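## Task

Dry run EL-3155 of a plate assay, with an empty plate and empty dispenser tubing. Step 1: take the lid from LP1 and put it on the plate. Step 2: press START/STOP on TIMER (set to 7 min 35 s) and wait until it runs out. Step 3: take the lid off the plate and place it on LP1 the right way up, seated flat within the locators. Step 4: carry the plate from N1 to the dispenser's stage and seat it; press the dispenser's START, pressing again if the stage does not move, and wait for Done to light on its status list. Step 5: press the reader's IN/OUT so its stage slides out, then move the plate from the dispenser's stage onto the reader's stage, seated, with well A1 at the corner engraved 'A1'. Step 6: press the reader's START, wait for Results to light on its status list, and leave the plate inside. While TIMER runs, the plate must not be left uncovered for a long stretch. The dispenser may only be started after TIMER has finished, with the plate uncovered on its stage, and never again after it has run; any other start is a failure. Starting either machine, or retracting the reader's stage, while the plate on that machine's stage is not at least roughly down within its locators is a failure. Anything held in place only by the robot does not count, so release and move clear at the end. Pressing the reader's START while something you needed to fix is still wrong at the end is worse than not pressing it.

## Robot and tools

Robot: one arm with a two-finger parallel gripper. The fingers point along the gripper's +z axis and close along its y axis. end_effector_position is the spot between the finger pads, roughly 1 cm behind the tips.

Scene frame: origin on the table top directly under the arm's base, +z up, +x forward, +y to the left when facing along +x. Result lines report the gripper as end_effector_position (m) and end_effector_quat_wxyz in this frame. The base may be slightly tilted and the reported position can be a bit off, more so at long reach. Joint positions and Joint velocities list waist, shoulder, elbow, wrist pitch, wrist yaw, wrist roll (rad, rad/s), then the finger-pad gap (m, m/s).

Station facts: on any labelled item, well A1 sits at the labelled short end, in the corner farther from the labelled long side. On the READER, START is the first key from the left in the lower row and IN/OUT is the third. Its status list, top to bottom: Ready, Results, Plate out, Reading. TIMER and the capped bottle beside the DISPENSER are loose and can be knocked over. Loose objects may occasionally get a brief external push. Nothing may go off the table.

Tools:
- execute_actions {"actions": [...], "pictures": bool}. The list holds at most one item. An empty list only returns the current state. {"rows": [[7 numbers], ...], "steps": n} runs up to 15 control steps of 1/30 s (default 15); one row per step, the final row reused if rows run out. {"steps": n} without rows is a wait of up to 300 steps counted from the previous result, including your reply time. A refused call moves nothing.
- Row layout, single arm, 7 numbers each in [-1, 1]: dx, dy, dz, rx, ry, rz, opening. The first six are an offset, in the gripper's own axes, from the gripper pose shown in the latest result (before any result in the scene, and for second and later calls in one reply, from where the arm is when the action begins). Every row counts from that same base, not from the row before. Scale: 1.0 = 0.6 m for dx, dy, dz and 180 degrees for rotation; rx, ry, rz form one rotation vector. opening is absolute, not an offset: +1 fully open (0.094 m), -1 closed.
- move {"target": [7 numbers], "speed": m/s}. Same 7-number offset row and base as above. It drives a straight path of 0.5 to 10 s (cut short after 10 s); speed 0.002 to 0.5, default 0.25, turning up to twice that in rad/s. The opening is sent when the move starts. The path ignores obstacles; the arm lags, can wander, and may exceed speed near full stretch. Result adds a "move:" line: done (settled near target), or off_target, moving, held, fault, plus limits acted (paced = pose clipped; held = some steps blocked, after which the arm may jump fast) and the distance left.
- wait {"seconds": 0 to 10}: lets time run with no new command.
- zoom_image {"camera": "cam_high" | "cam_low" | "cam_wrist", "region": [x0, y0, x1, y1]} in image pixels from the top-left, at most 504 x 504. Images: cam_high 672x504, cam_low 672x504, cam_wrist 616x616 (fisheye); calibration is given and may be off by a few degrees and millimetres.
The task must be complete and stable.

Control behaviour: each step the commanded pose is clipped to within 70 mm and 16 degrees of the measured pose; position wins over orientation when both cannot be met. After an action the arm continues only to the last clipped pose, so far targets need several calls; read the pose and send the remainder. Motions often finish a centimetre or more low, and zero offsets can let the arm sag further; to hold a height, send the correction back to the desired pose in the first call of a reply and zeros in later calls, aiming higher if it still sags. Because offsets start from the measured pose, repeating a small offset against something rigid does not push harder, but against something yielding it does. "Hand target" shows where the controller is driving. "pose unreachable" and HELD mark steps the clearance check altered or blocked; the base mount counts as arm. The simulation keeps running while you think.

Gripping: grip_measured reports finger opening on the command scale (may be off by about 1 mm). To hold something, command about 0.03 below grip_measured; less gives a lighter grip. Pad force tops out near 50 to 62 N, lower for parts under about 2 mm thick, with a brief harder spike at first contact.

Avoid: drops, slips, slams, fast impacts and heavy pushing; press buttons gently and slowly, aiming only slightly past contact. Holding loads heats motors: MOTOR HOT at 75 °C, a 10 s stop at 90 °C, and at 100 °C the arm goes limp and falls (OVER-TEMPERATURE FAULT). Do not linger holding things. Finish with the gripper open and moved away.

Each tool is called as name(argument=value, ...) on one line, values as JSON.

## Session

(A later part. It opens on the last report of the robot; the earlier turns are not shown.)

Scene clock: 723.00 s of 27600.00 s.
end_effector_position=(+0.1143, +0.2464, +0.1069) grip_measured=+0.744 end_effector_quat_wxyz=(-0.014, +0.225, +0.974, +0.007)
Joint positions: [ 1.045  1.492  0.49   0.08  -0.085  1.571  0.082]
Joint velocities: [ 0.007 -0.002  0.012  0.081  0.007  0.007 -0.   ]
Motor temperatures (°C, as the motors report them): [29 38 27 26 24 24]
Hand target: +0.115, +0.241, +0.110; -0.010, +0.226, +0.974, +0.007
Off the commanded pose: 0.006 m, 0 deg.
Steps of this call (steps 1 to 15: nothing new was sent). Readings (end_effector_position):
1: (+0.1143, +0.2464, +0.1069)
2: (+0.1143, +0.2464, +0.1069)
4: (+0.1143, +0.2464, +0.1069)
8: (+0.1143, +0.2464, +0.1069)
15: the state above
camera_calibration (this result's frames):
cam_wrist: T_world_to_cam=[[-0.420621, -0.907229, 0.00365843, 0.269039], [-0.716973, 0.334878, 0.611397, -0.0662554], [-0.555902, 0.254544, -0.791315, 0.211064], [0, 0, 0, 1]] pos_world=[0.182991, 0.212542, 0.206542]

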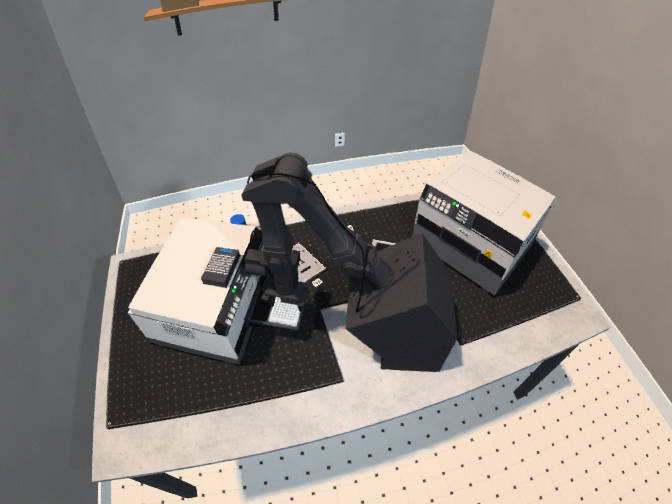

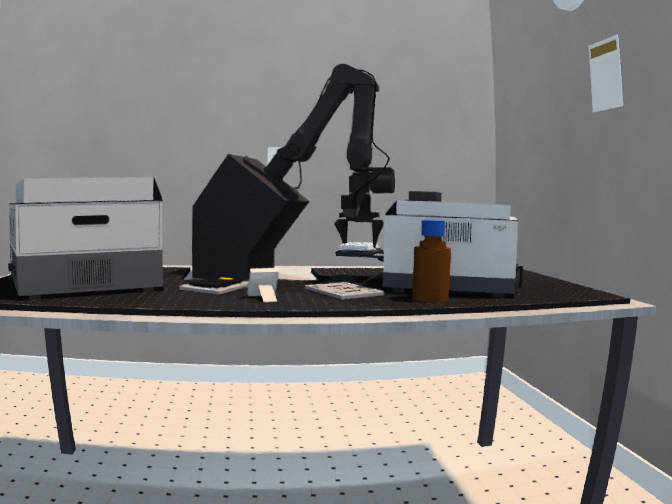

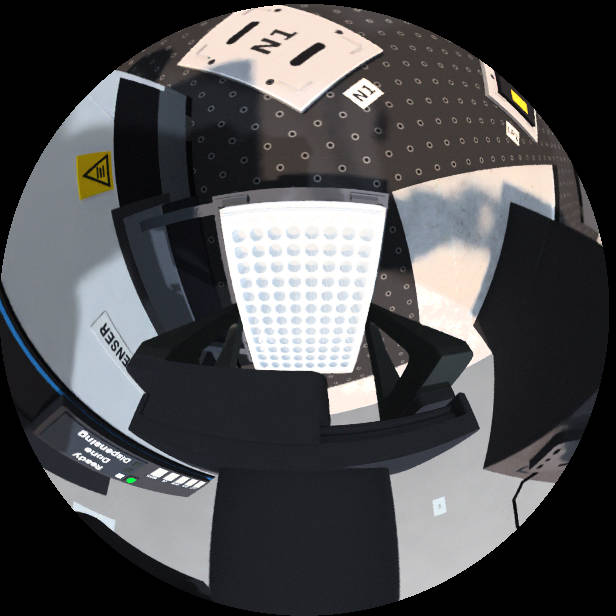

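execute_actions(actions=[{"rows":[[-0.005,-0.0082,-0.0042,0,-0.002,0,0.70],[-0.005,-0.009,-0.0034,0.0006,-0.002,0,0.70],[-0.005,-0.0098,-0.0026,0.0013,-0.002,0,0.70],[-0.005,-0.0106,-0.0018,0.002,-0.002,0,0.70],[-0.005,-0.0114,-0.001,0.0027,-0.002,0,0.70],[-0.005,-0.0122,-0.0002,0.0034,-0.002,0,0.70],[-0.005,-0.013,0.0006,0.0041,-0.002,0,0.70],[-0.005,-0.0138,0.0014,0.0048,-0.002,0,0.70],[-0.005,-0.0146,0.0022,0.0055,-0.002,0,0.70],[-0.005,-0.0154,0.003,0.0062,-0.002,0,0.70],[-0.005,-0.016,0.0038,0.0067,-0.002,0,0.70]]}], pictures=false)

execute_actions(actions=[{"steps":15}])

zoom_image(camera="cam_wrist", region=[180,140,430,390])

Scene clock: 730.40 s of 27600.00 s.
end_effector_position=(+0.1143, +0.2464, +0.1069) grip_measured=+0.744 end_effector_quat_wxyz=(-0.014, +0.225, +0.974, +0.007)
Joint positions: [ 1.045  1.492  0.49   0.08  -0.085  1.57   0.082]
Joint velocities: [ 0.002 -0.017  0.012 -0.007 -0.007 -0.037 -0.   ]
Motor temperatures (°C, as the motors report them): [29 39 27 26 24 24]
Hand target: +0.113, +0.237, +0.105; -0.013, +0.225, +0.974, -0.004
Off the commanded pose: 0.010 m, 1 deg.
Steps of this call (steps 1 to 207: nothing new was sent; steps 208 to 222: all 15 steps of this action). Readings (end_effector_position):
208: (+0.1143, +0.2464, +0.1069)
209: (+0.1143, +0.2464, +0.1069)
211: (+0.1143, +0.2464, +0.1069)
215: (+0.1143, +0.2464, +0.1069)
222: the state above

Scene clock: 730.90 s of 27600.00 s.
end_effector_position=(+0.1143, +0.2464, +0.1069) grip_measured=+0.744 end_effector_quat_wxyz=(-0.014, +0.225, +0.974, +0.007)
Joint positions: [ 1.045  1.492  0.49   0.08  -0.085  1.57   0.082]
Joint velocities: [-0.002 -0.017 -0.012 -0.007 -0.022 -0.051 -0.   ]
Motor temperatures (°C, as the motors report them): [29 39 27 26 24 24]
Hand target: +0.113, +0.237, +0.105; -0.013, +0.225, +0.974, -0.004
Off the commanded pose: 0.010 m, 1 deg.
Steps of this call (steps 1 to 15: nothing new was sent). Readings (end_effector_position):
1: (+0.1143, +0.2464, +0.1069)
2: (+0.1143, +0.2464, +0.1069)
4: (+0.1143, +0.2464, +0.1069)
8: (+0.1143, +0.2464, +0.1069)
15: the state above
camera_calibration (this result's frames):
cam_wrist: T_world_to_cam=[[-0.420275, -0.907389, 0.00364705, 0.26904], [-0.717105, 0.334599, 0.611395, -0.0661713], [-0.555993, 0.254339, -0.791317, 0.211125], [0, 0, 0, 1]] pos_world=[0.183003, 0.212567, 0.206542]

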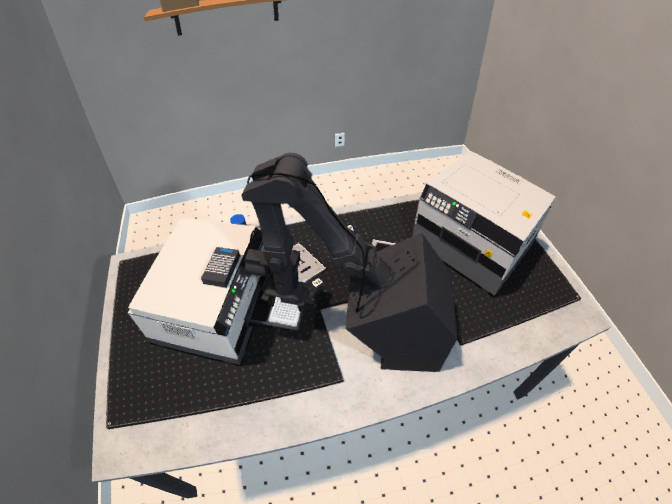

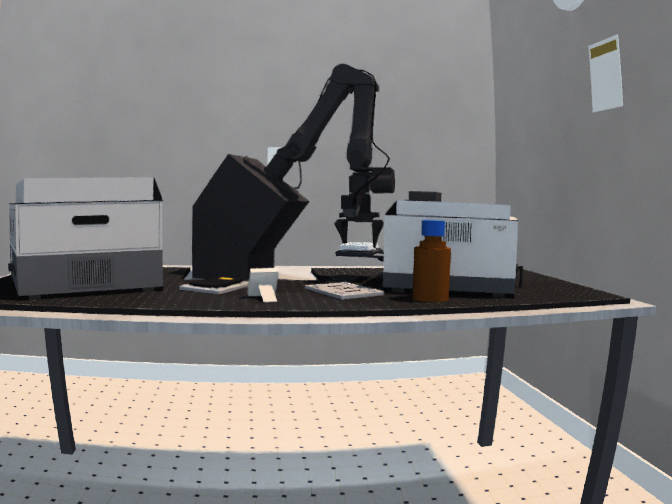

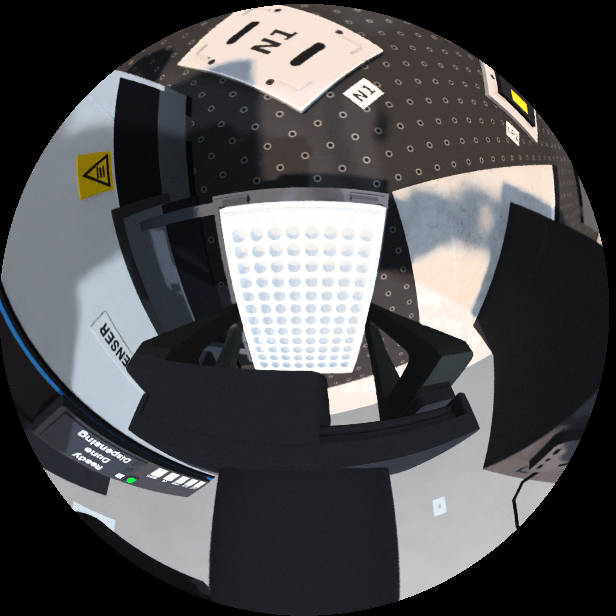

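Region (180, 140, 430, 390) of cam_wrist's 616x616 image, scaled by 2.016, with more detail than that image has.

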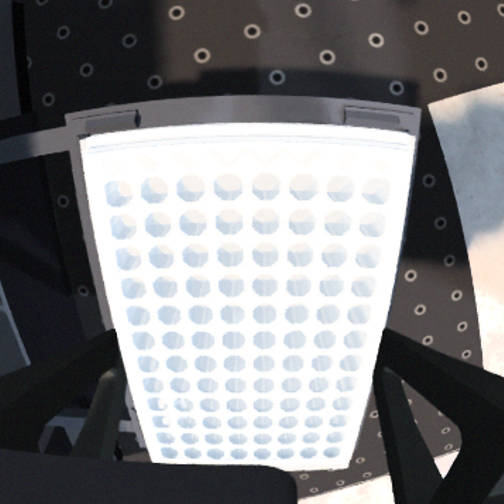

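Add pitch push +2.5 mm.

execute_actions(actions=[{"rows":[[-0.005,-0.012,0.0035,0.0033,-0.002,0,0.70]]}], pictures=false)

execute_actions(actions=[{"steps":15}], pictures=false)

Scene clock: 733.57 s of 27600.00 s.
end_effector_position=(+0.1152, +0.2484, +0.1069) grip_measured=+0.744 end_effector_quat_wxyz=(-0.013, +0.225, +0.974, +0.011)
Joint positions: [ 1.045  1.492  0.49   0.089 -0.085  1.57   0.082]
Joint velocities: [ 0.002 -0.012  0.012 -0.066  0.037 -0.066 -0.001]
Motor temperatures (°C, as the motors report them): [29 39 27 26 24 24]
Hand target: +0.114, +0.239, +0.105; -0.012, +0.225, +0.974, +0.001
Off the commanded pose: 0.010 m, 1 deg.
Steps of this call (steps 1 to 65: nothing new was sent; steps 66 to 80: all 15 steps of this action). Readings (end_effector_position):
66: (+0.1144, +0.2466, +0.1069)
67: (+0.1145, +0.2469, +0.1069)
69: (+0.1148, +0.2475, +0.1069)
73: (+0.1151, +0.2481, +0.1069)
80: the state above

Scene clock: 734.07 s of 27600.00 s.
end_effector_position=(+0.1153, +0.2485, +0.1069) grip_measured=+0.744 end_effector_quat_wxyz=(-0.013, +0.225, +0.974, +0.012)
Joint positions: [ 1.045  1.492  0.49   0.089 -0.085  1.57   0.082]
Joint velocities: [ 0.002 -0.012 -0.012  0.051 -0.051 -0.007 -0.   ]
Motor temperatures (°C, as the motors report them): [29 39 27 26 24 24]
Hand target: +0.114, +0.239, +0.105; -0.012, +0.225, +0.974, +0.001
Off the commanded pose: 0.010 m, 1 deg.
Steps of this call (steps 1 to 15: nothing new was sent). Readings (end_effector_position):
1: (+0.1152, +0.2484, +0.1069)
2: (+0.1153, +0.2485, +0.1069)
4: (+0.1153, +0.2485, +0.1069)
8: (+0.1153, +0.2485, +0.1069)
15: the state above

execute_actions(actions=[{"rows":[[-0.005,-0.0165,0.004,0.007,-0.002,0,0.70],[-0.005,-0.017,0.0045,0.0074,-0.002,0,0.70],[-0.005,-0.0175,0.005,0.0078,-0.002,0,0.70],[-0.005,-0.0177,0.0055,0.008,-0.002,0,0.70],[-0.005,-0.0177,0.006,0.008,-0.002,0,0.70],[-0.005,-0.0177,0.0065,0.008,-0.002,0,0.70],[-0.005,-0.0177,0.007,0.008,-0.002,0,0.70],[-0.005,-0.0177,0.0075,0.008,-0.002,0,0.70],[-0.005,-0.0177,0.008,0.008,-0.002,0,0.70],[-0.005,-0.0177,0.0085,0.008,-0.002,0,0.70],[-0.005,-0.0177,0.009,0.008,-0.002,0,0.70],[-0.005,-0.0177,0.0095,0.008,-0.002,0,0.70],[-0.005,-0.0177,0.010,0.008,-0.002,0,0.70]]}], pictures=false)

execute_actions(actions=[{"steps":15}])

zoom_image(camera="cam_wrist", region=[180,140,430,390])

Scene clock: 739.57 s of 27600.00 s.
end_effector_position=(+0.1150, +0.2476, +0.1038) grip_measured=+0.744 end_effector_quat_wxyz=(-0.013, +0.225, +0.974, +0.011)
Joint positions: [ 1.045  1.51   0.49   0.105 -0.085  1.57   0.082]
Joint velocities: [-0.012 -0.022 -0.022 -0.051 -0.037 -0.007  0.   ]
Motor temperatures (°C, as the motors report them): [29 38 27 26 24 24]
Hand target: +0.113, +0.238, +0.101; -0.013, +0.225, +0.974, -0.001
Off the commanded pose: 0.010 m, 1 deg.
Steps of this call (steps 1 to 150: nothing new was sent; steps 151 to 165: all 15 steps of this action). Readings (end_effector_position):
151: (+0.1153, +0.2485, +0.1069)
152: (+0.1153, +0.2485, +0.1069)
154: (+0.1153, +0.2485, +0.1069)
158: (+0.1147, +0.2470, +0.1053)
165: the state above

Scene clock: 740.07 s of 27600.00 s.
end_effector_position=(+0.1150, +0.2476, +0.1038) grip_measured=+0.744 end_effector_quat_wxyz=(-0.013, +0.225, +0.974, +0.011)
Joint positions: [ 1.045  1.51   0.49   0.105 -0.085  1.57   0.082]
Joint velocities: [ 0.002 -0.012  0.012  0.037 -0.081 -0.066  0.   ]
Motor temperatures (°C, as the motors report them): [29 38 27 26 24 24]
Hand target: +0.113, +0.238, +0.101; -0.013, +0.225, +0.974, -0.001
Off the commanded pose: 0.010 m, 1 deg.
Steps of this call (steps 1 to 15: nothing new was sent). Readings (end_effector_position):
1: (+0.1150, +0.2476, +0.1038)
2: (+0.1150, +0.2476, +0.1038)
4: (+0.1150, +0.2476, +0.1038)
8: (+0.1150, +0.2476, +0.1038)
15: the state above
camera_calibration (this result's frames):
cam_wrist: T_world_to_cam=[[-0.41957, -0.907716, -0.0035998, 0.271135], [-0.719314, 0.330062, 0.611267, -0.0627246], [-0.553668, 0.259059, -0.791416, 0.207363], [0, 0, 0, 1]] pos_world=[0.183452, 0.213097, 0.203428]

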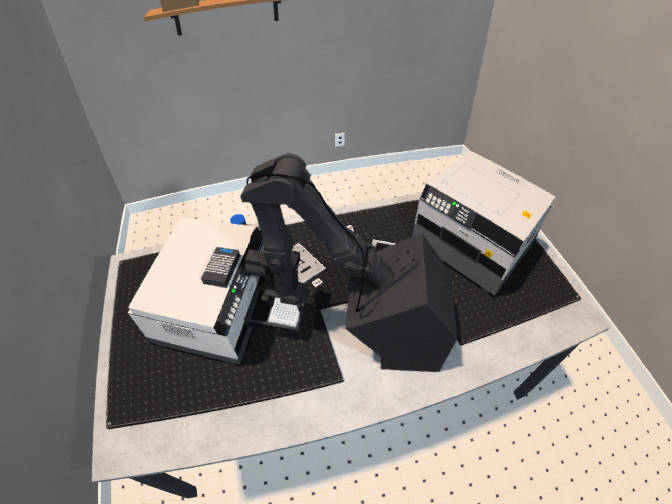

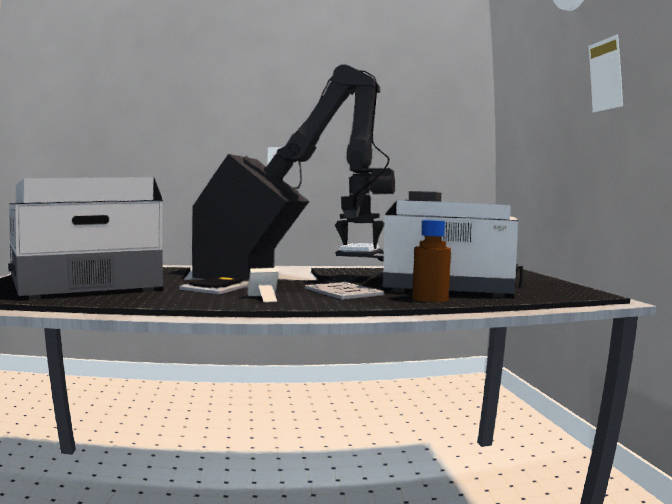

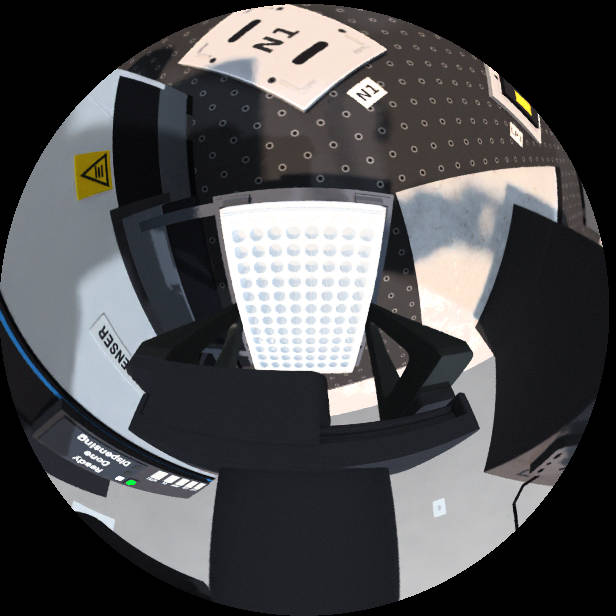

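Region (180, 140, 430, 390) of cam_wrist's 616x616 image, scaled by 2.016, with more detail than that image has.

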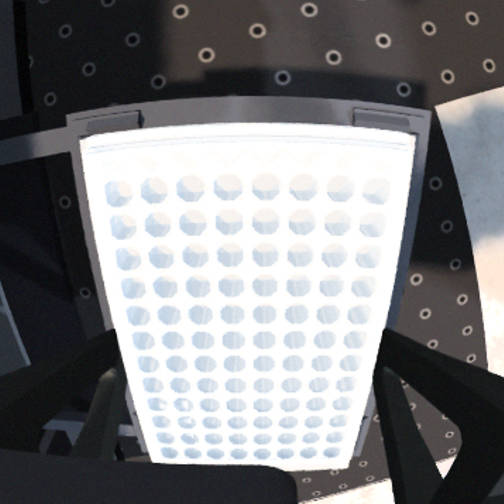

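execute_actions(actions=[{"rows":[[-0.004,-0.016,0.004,0.0075,-0.002,0,0.95]]}], pictures=false)

move(target=[0,0,-0.22,0,0,0,0.95], speed=0.1)

zoom_image(camera="cam_low", region=[320,225,400,270])

zoom_image(camera="cam_wrist", region=[220,160,380,320])

Scene clock: 746.17 s of 27600.00 s.
end_effector_position=(+0.1151, +0.2476, +0.1038) grip_measured=+0.947 end_effector_quat_wxyz=(-0.013, +0.225, +0.974, +0.011)
Joint positions: [ 1.045  1.51   0.49   0.105 -0.085  1.57   0.091]
Joint velocities: [ 0.002  0.002  0.022 -0.007  0.007  0.037  0.   ]
Motor temperatures (°C, as the motors report them): [29 38 27 26 24 24]
Hand target: +0.113, +0.238, +0.101; -0.013, +0.225, +0.974, -0.002
Off the commanded pose: 0.010 m, 1 deg.
Steps of this call (steps 1 to 168: nothing new was sent; steps 169 to 183: all 15 steps of this action). Readings (end_effector_position):
169: (+0.1151, +0.2476, +0.1038)
170: (+0.1151, +0.2476, +0.1038)
172: (+0.1151, +0.2476, +0.1038)
176: (+0.1151, +0.2476, +0.1038)
183: the state above

Scene clock: 748.37 s of 27600.00 s.
end_effector_position=(+0.1096, +0.2351, +0.2247) grip_measured=+0.947 end_effector_quat_wxyz=(-0.021, +0.226, +0.974, -0.005)
Joint positions: [ 0.986  0.904  0.555 -0.605 -0.127  1.522  0.091]
Joint velocities: [-0.012  0.017 -0.002 -0.037 -0.022 -0.022 -0.   ]
Motor temperatures (°C, as the motors report them): [29 38 27 26 24 24]
Hand target: +0.117, +0.244, +0.234; -0.013, +0.225, +0.974, +0.011
Off the commanded pose: 0.016 m, 2 deg.
move: off_target
camera_calibration (this result's frames):
cam_wrist: T_world_to_cam=[[-0.421295, -0.906436, 0.0297531, 0.250399], [-0.704861, 0.347898, 0.618174, -0.143727], [-0.570686, 0.239462, -0.785478, 0.308464], [0, 0, 0, 1]] pos_world=[0.180221, 0.203108, 0.32369]

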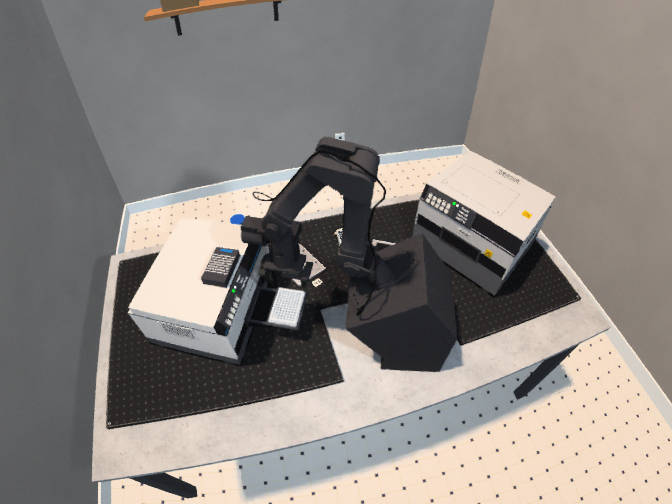

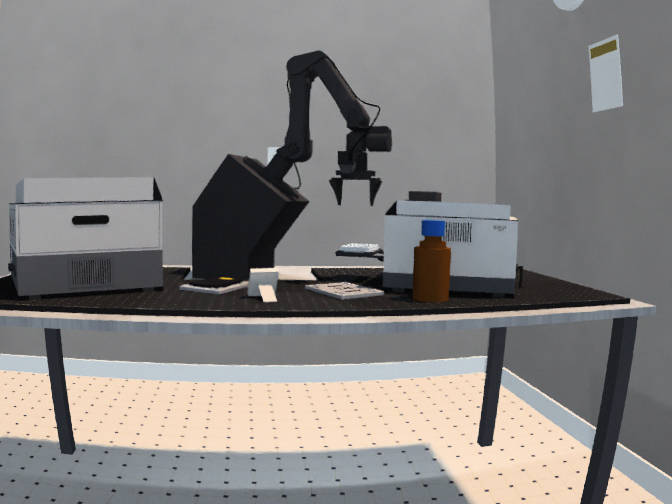

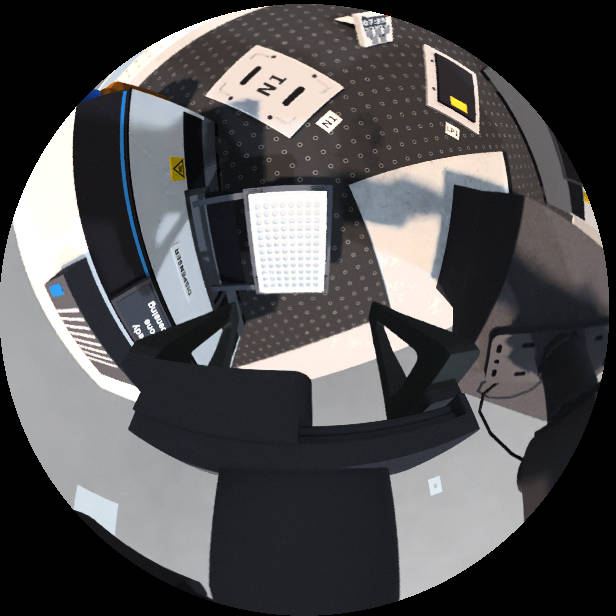

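Region (320, 225, 400, 270) of cam_low's 672x504 image, scaled by 6.300, with more detail than that image has; it fills the top 284 rows of this view, and the rest is white.

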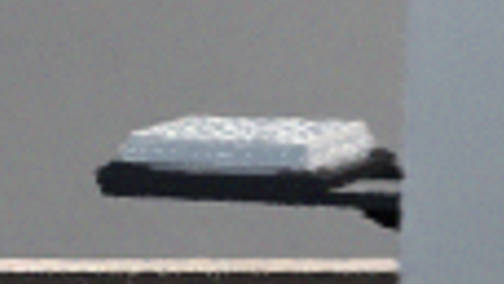

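Region (220, 160, 380, 320) of cam_wrist's 616x616 image, scaled by 3.150, with more detail than that image has.

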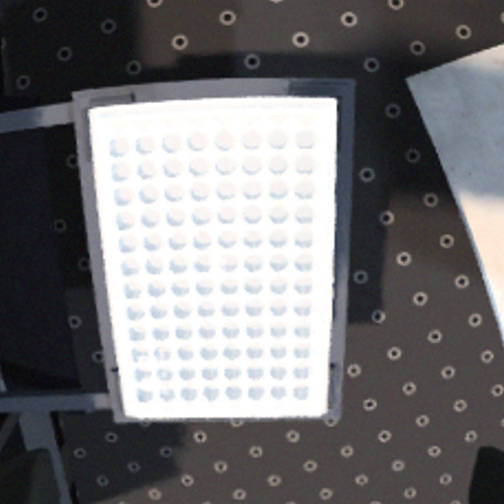

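move(target=[0.267,0.10,0.0,-0.174,-0.174,-0.478,-1], speed=0.3)

Scene clock: 754.60 s of 27600.00 s.
end_effector_position=(-0.0031, +0.3642, +0.2311) grip_measured=-0.991 end_effector_quat_wxyz=(+0.279, -0.495, +0.801, +0.189)
Joint positions: [1.941 1.223 0.337 0.538 0.8   0.321 0.   ]
Joint velocities: [ 0.007 -0.002  0.002 -0.022 -0.022 -0.051 -0.   ]
Motor temperatures (°C, as the motors report them): [29 38 28 26 24 24]
Hand target: -0.005, +0.359, +0.229; +0.279, -0.502, +0.797, +0.187
Off the commanded pose: 0.007 m, 1 deg.
move: done
camera_calibration (this result's frames):
cam_wrist: T_world_to_cam=[[0.901936, -0.431842, -0.0048685, 0.158974], [-0.431324, -0.900173, -0.060403, 0.340181], [0.021702, 0.0565796, -0.998162, 0.335804], [0, 0, 0, 1]] pos_world=[-0.0039443, 0.355874, 0.356509]

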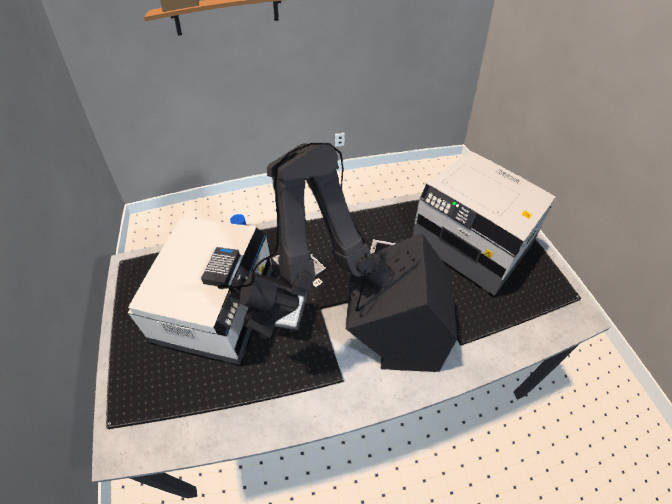

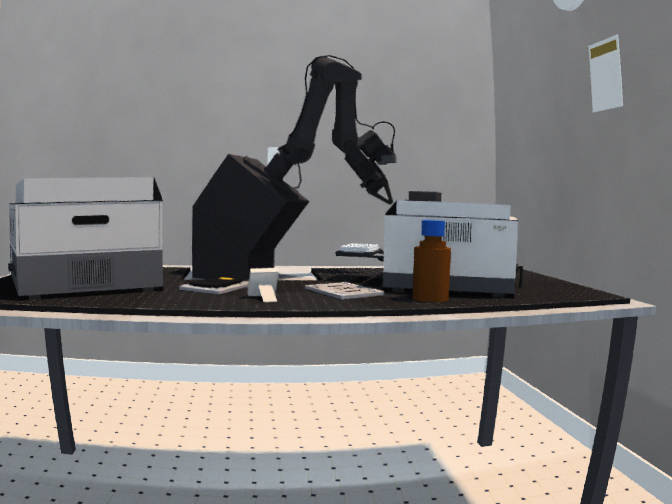

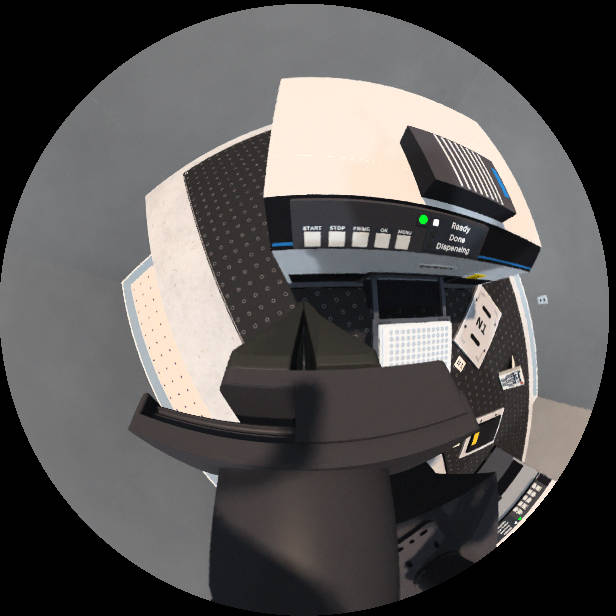

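move(target=[-0.035,-0.012,0.062,0,0,0,-1], speed=0.06)

zoom_image(camera="cam_wrist", region=[220,200,400,360])

Scene clock: 759.73 s of 27600.00 s.
end_effector_position=(+0.0201, +0.3831, +0.2103) grip_measured=-0.991 end_effector_quat_wxyz=(+0.272, -0.501, +0.802, +0.176)
Joint positions: [1.782 1.299 0.401 0.556 0.652 0.264 0.   ]
Joint velocities: [ 0.002 -0.007  0.012 -0.022 -0.007 -0.022 -0.001]
Motor temperatures (°C, as the motors report them): [29 37 28 26 24 24]
Hand target: +0.021, +0.396, +0.216; +0.278, -0.494, +0.802, +0.189
Off the commanded pose: 0.015 m, 2 deg.
move: off_target
camera_calibration (this result's frames):
cam_wrist: T_world_to_cam=[[0.903742, -0.427927, 0.0113261, 0.141141], [-0.427422, -0.903507, -0.0313807, 0.361032], [0.0236619, 0.0235191, -0.999443, 0.326366], [0, 0, 0, 1]] pos_world=[0.0190362, 0.378917, 0.335915]

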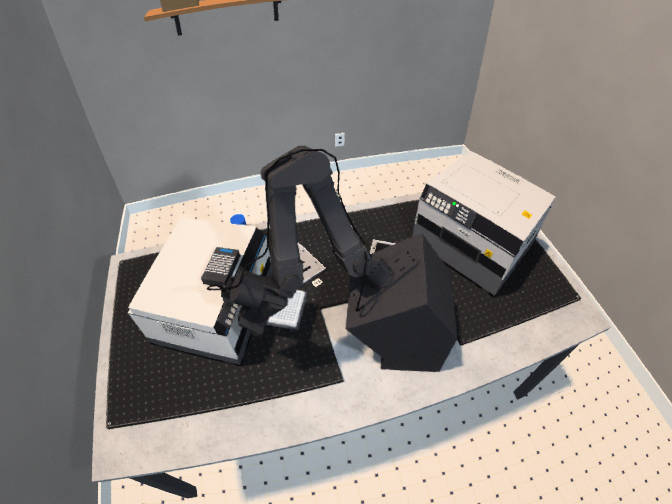

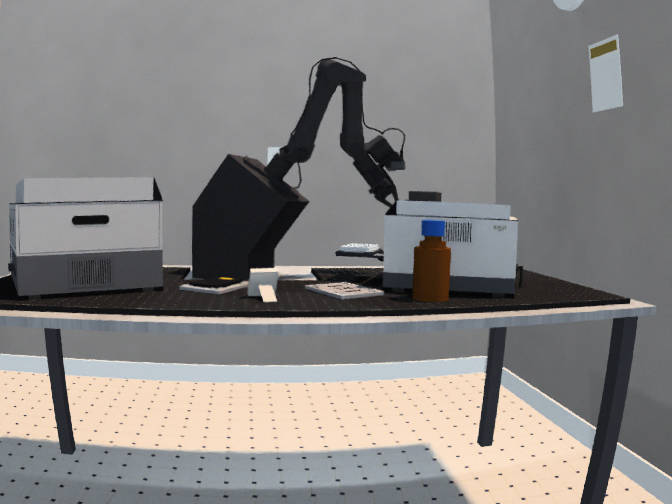

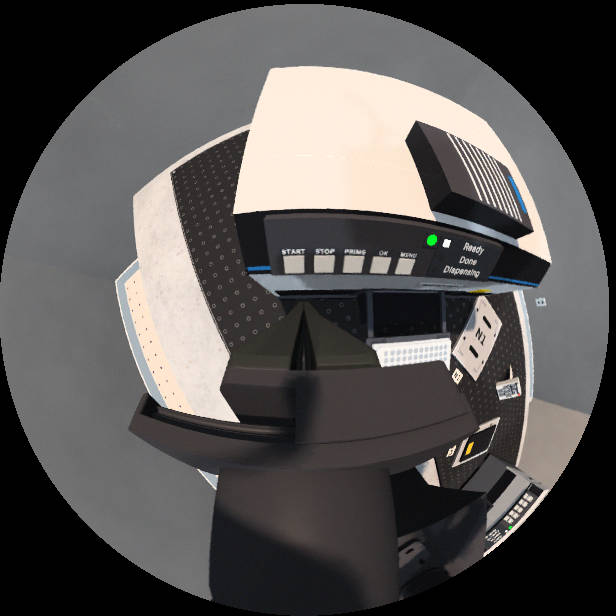

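Region (220, 200, 400, 360) of cam_wrist's 616x616 image, scaled by 2.800, with more detail than that image has.

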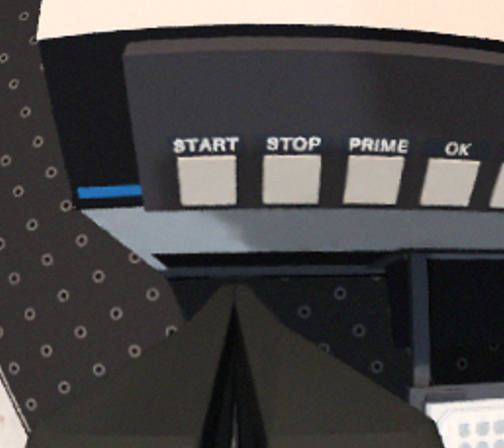

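move(target=[-0.048,0.02,0.008,-0.005,-0.008,0,-1], speed=0.04)

zoom_image(camera="cam_wrist", region=[220,200,400,360])

Scene clock: 763.90 s of 27600.00 s.
end_effector_position=(+0.0190, +0.3996, +0.2170) grip_measured=-0.991 end_effector_quat_wxyz=(+0.272, -0.507, +0.798, +0.179)
Joint positions: [1.782 1.299 0.465 0.499 0.644 0.248 0.   ]
Joint velocities: [ 0.002  0.002  0.002 -0.081 -0.125  0.125  0.   ]
Motor temperatures (°C, as the motors report them): [29 37 28 27 24 24]
Hand target: +0.021, +0.411, +0.224; +0.278, -0.501, +0.797, +0.189
Off the commanded pose: 0.014 m, 1 deg.
move: off_target
camera_calibration (this result's frames):
cam_wrist: T_world_to_cam=[[0.909769, -0.414947, 0.0118228, 0.143806], [-0.414338, -0.909439, -0.0352792, 0.378663], [0.0253911, 0.0271973, -0.999308, 0.331158], [0, 0, 0, 1]] pos_world=[0.0176552, 0.395036, 0.342588]

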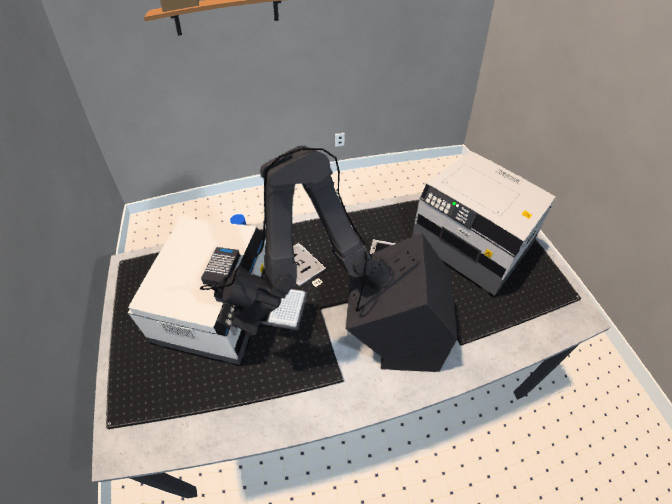

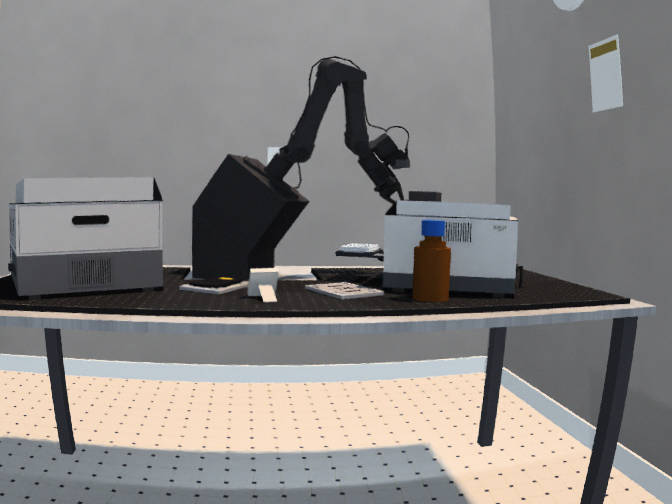

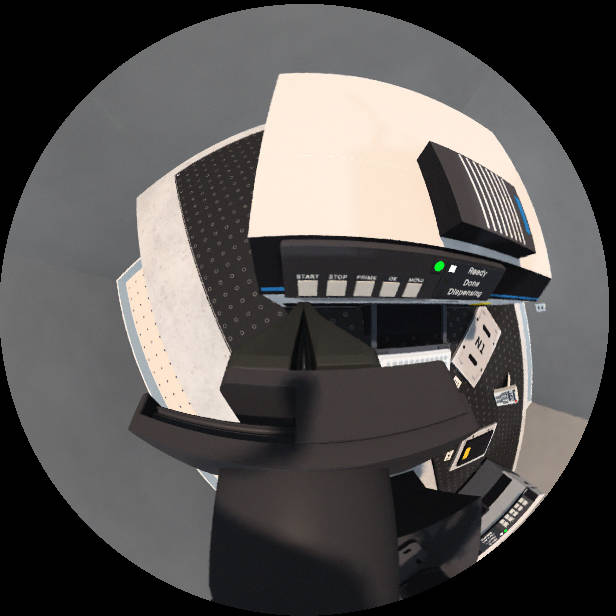

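Region (220, 200, 400, 360) of cam_wrist's 616x616 image, scaled by 2.800, with more detail than that image has.

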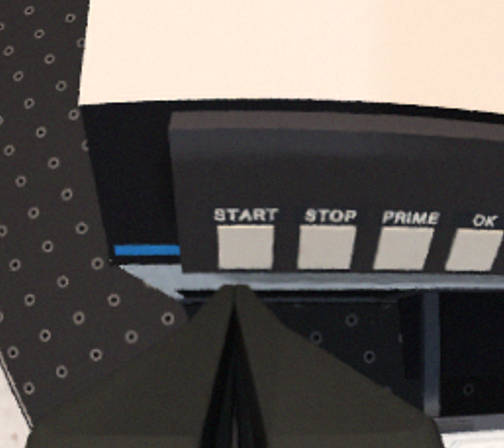

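execute_actions(actions=[{"rows":[[-0.024,0.004,0.004,-0.003,-0.007,0.003,-1],[-0.026,0.004,0.006,-0.003,-0.007,0.003,-1],[-0.028,0.003,0.008,-0.003,-0.007,0.003,-1],[-0.030,0.003,0.010,-0.003,-0.007,0.003,-1],[-0.032,0.002,0.012,-0.003,-0.007,0.003,-1],[-0.034,0.002,0.013,-0.003,-0.007,0.003,-1],[-0.036,0.002,0.015,-0.003,-0.007,0.003,-1],[-0.038,0.002,0.017,-0.003,-0.007,0.003,-1],[-0.040,0.002,0.018,-0.003,-0.007,0.003,-1],[-0.042,0.002,0.020,-0.003,-0.007,0.003,-1],[-0.043,0.002,0.021,-0.003,-0.007,0.003,-1]]}], pictures=false)

execute_actions(actions=[{"steps":15}])

Scene clock: 768.43 s of 27600.00 s.
end_effector_position=(+0.0280, +0.4077, +0.2173) grip_measured=-0.991 end_effector_quat_wxyz=(+0.273, -0.508, +0.798, +0.174)
Joint positions: [1.746 1.299 0.5   0.467 0.618 0.231 0.   ]
Joint velocities: [ 0.007  0.002  0.017  0.022 -0.022 -0.022 -0.001]
Motor temperatures (°C, as the motors report them): [29 37 28 27 24 24]
Hand target: +0.030, +0.425, +0.224; +0.278, -0.502, +0.797, +0.189
Off the commanded pose: 0.019 m, 2 deg.
Steps of this call (steps 1 to 121: nothing new was sent; steps 122 to 136: all 15 steps of this action). Readings (end_effector_position):
122: (+0.0190, +0.3990, +0.2164)
123: (+0.0194, +0.3991, +0.2161)
125: (+0.0219, +0.3991, +0.2152)
129: (+0.0273, +0.4054, +0.2168)
136: the state above

Scene clock: 768.93 s of 27600.00 s.
end_effector_position=(+0.0280, +0.4076, +0.2172) grip_measured=-0.991 end_effector_quat_wxyz=(+0.274, -0.509, +0.798, +0.173)
Joint positions: [1.746 1.299 0.5   0.467 0.618 0.229 0.   ]
Joint velocities: [-0.012  0.002  0.007  0.066 -0.022 -0.051 -0.   ]
Motor temperatures (°C, as the motors report them): [29 37 28 27 24 24]
Hand target: +0.030, +0.425, +0.224; +0.278, -0.502, +0.797, +0.190
Off the commanded pose: 0.019 m, 2 deg.
Steps of this call (steps 1 to 15: nothing new was sent). Readings (end_effector_position):
1: (+0.0280, +0.4077, +0.2173)
2: (+0.0280, +0.4076, +0.2172)
4: (+0.0280, +0.4076, +0.2172)
8: (+0.0280, +0.4076, +0.2172)
15: the state above
camera_calibration (this result's frames):
cam_wrist: T_world_to_cam=[[0.909866, -0.414221, 0.0237501, 0.135983], [-0.413454, -0.909982, -0.0314432, 0.389035], [0.0346366, 0.0187896, -0.999223, 0.334123], [0, 0, 0, 1]] pos_world=[0.0255484, 0.404064, 0.342867]

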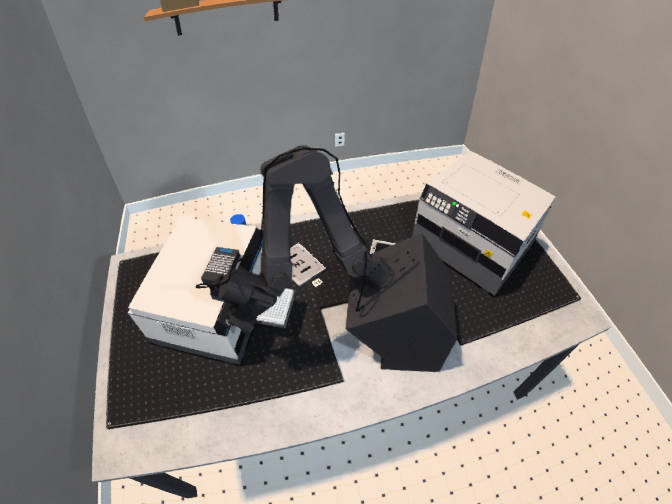

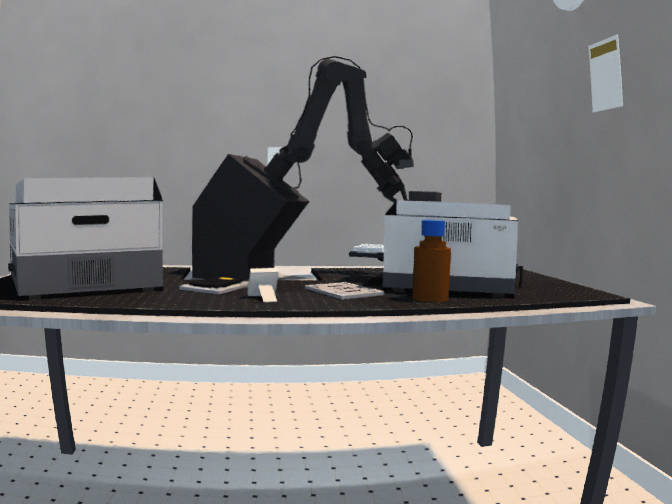

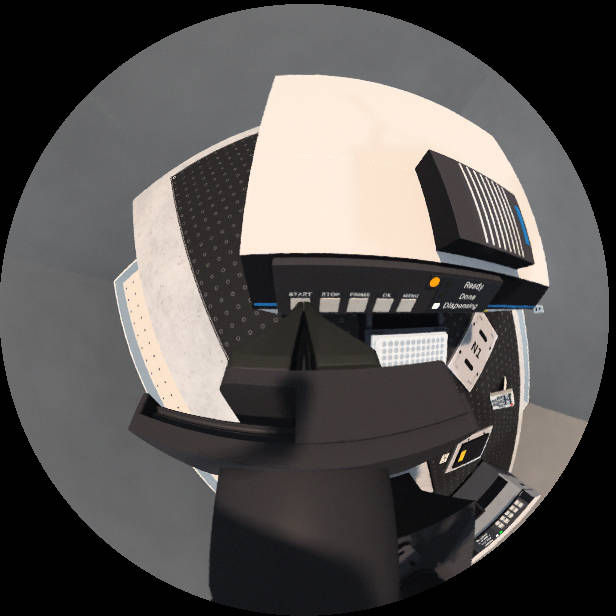

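move(target=[0,0,-0.15,0,0,0,-1], speed=0.15)

Scene clock: 775.40 s of 27600.00 s.
end_effector_position=(+0.0025, +0.3557, +0.2800) grip_measured=-0.991 end_effector_quat_wxyz=(+0.270, -0.520, +0.793, +0.166)
Joint positions: [2.048 0.947 0.437 0.047 0.894 0.378 0.   ]
Joint velocities: [ 0.007  0.012  0.007 -0.051 -0.007 -0.051 -0.001]
Motor temperatures (°C, as the motors report them): [29 37 29 27 24 24]
Hand target: +0.004, +0.358, +0.287; +0.276, -0.510, +0.796, +0.173
Off the commanded pose: 0.009 m, 2 deg.
move: done
camera_calibration (this result's frames):
cam_wrist: T_world_to_cam=[[0.91746, -0.395871, 0.0394029, 0.12525], [-0.395511, -0.918306, -0.0168883, 0.332124], [0.0428696, -0.000089915, -0.999081, 0.40537], [0, 0, 0, 1]] pos_world=[-0.000931073, 0.35461, 0.405671]

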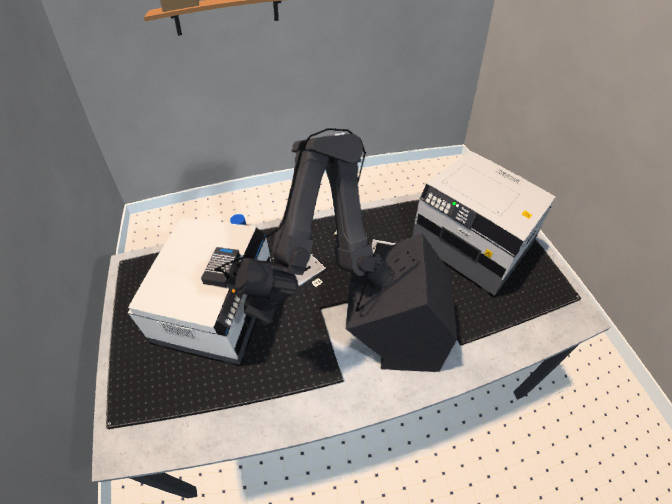

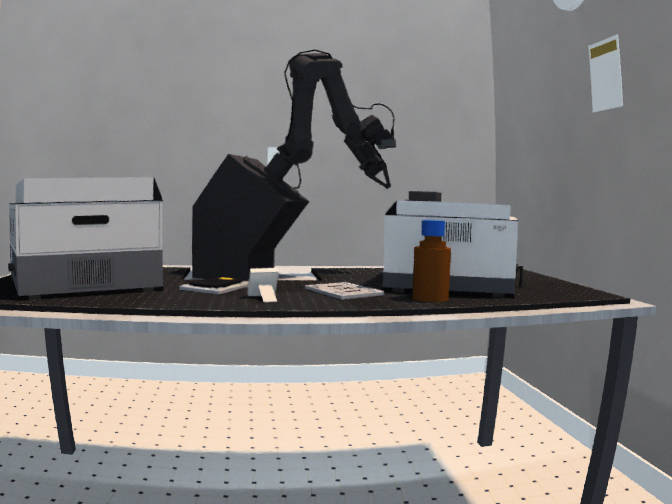

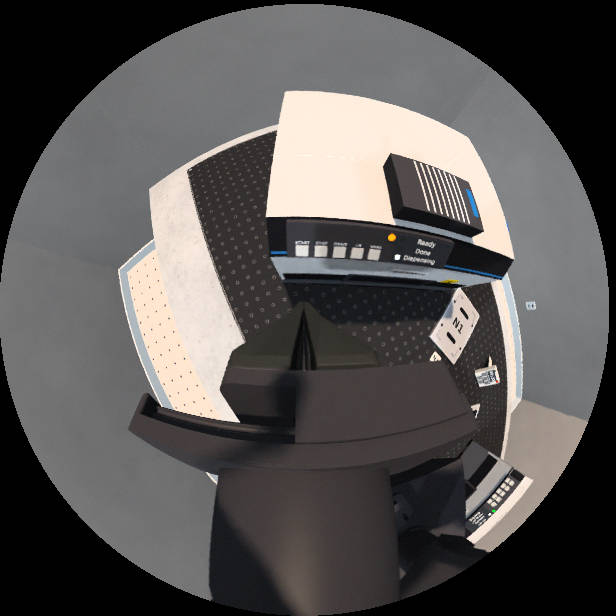

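execute_actions(actions=[])

Scene clock: 785.23 s of 27600.00 s.
end_effector_position=(+0.0027, +0.3554, +0.2798) grip_measured=-0.991 end_effector_quat_wxyz=(+0.270, -0.520, +0.793, +0.165)
Joint positions: [2.048 0.947 0.437 0.044 0.895 0.379 0.   ]
Joint velocities: [ 0.012 -0.012  0.007 -0.037 -0.037 -0.081  0.001]
Motor temperatures (°C, as the motors report them): [28 37 29 27 24 24]
Hand target: +0.004, +0.358, +0.287; +0.276, -0.510, +0.796, +0.173
Off the commanded pose: 0.009 m, 2 deg.
Steps of this call (steps 1 to 295: nothing new was sent). Readings (end_effector_position):
1: (+0.0026, +0.3557, +0.2800)
2: (+0.0026, +0.3556, +0.2800)
4: (+0.0026, +0.3555, +0.2799)
8: (+0.0027, +0.3554, +0.2799)
295: the state above
camera_calibration (this result's frames):
cam_wrist: T_world_to_cam=[[0.917215, -0.396325, 0.0405384, 0.12482], [-0.396012, -0.918109, -0.015838, 0.331486], [0.0434957, -0.00152684, -0.999052, 0.405668], [0, 0, 0, 1]] pos_world=[-0.000859385, 0.354429, 0.405474]

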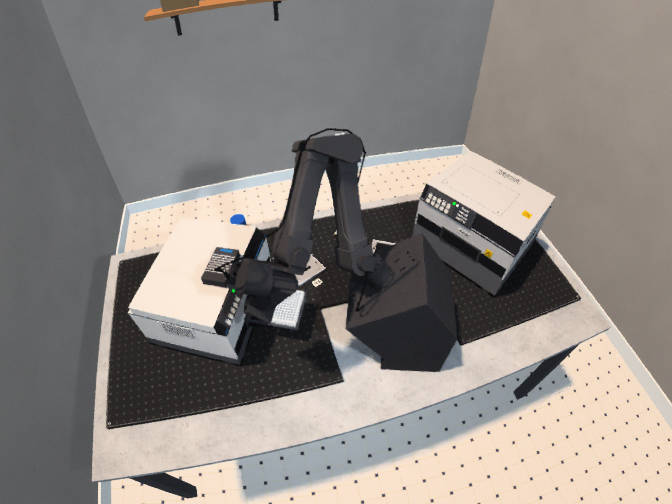

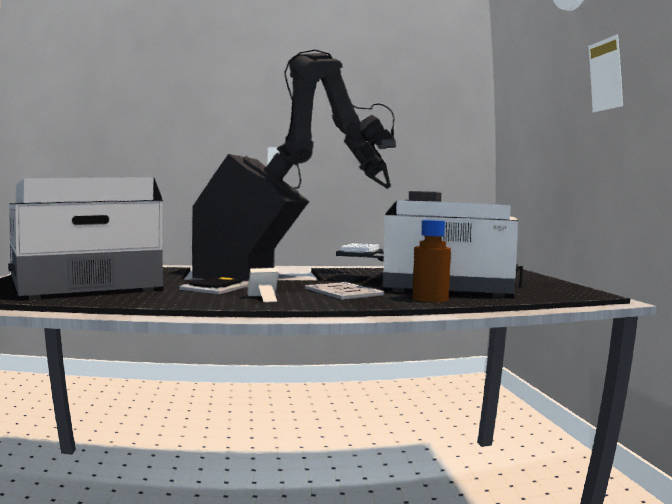

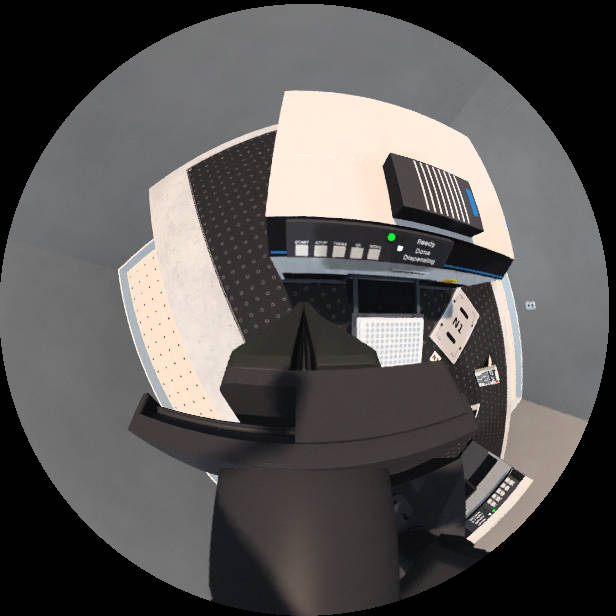

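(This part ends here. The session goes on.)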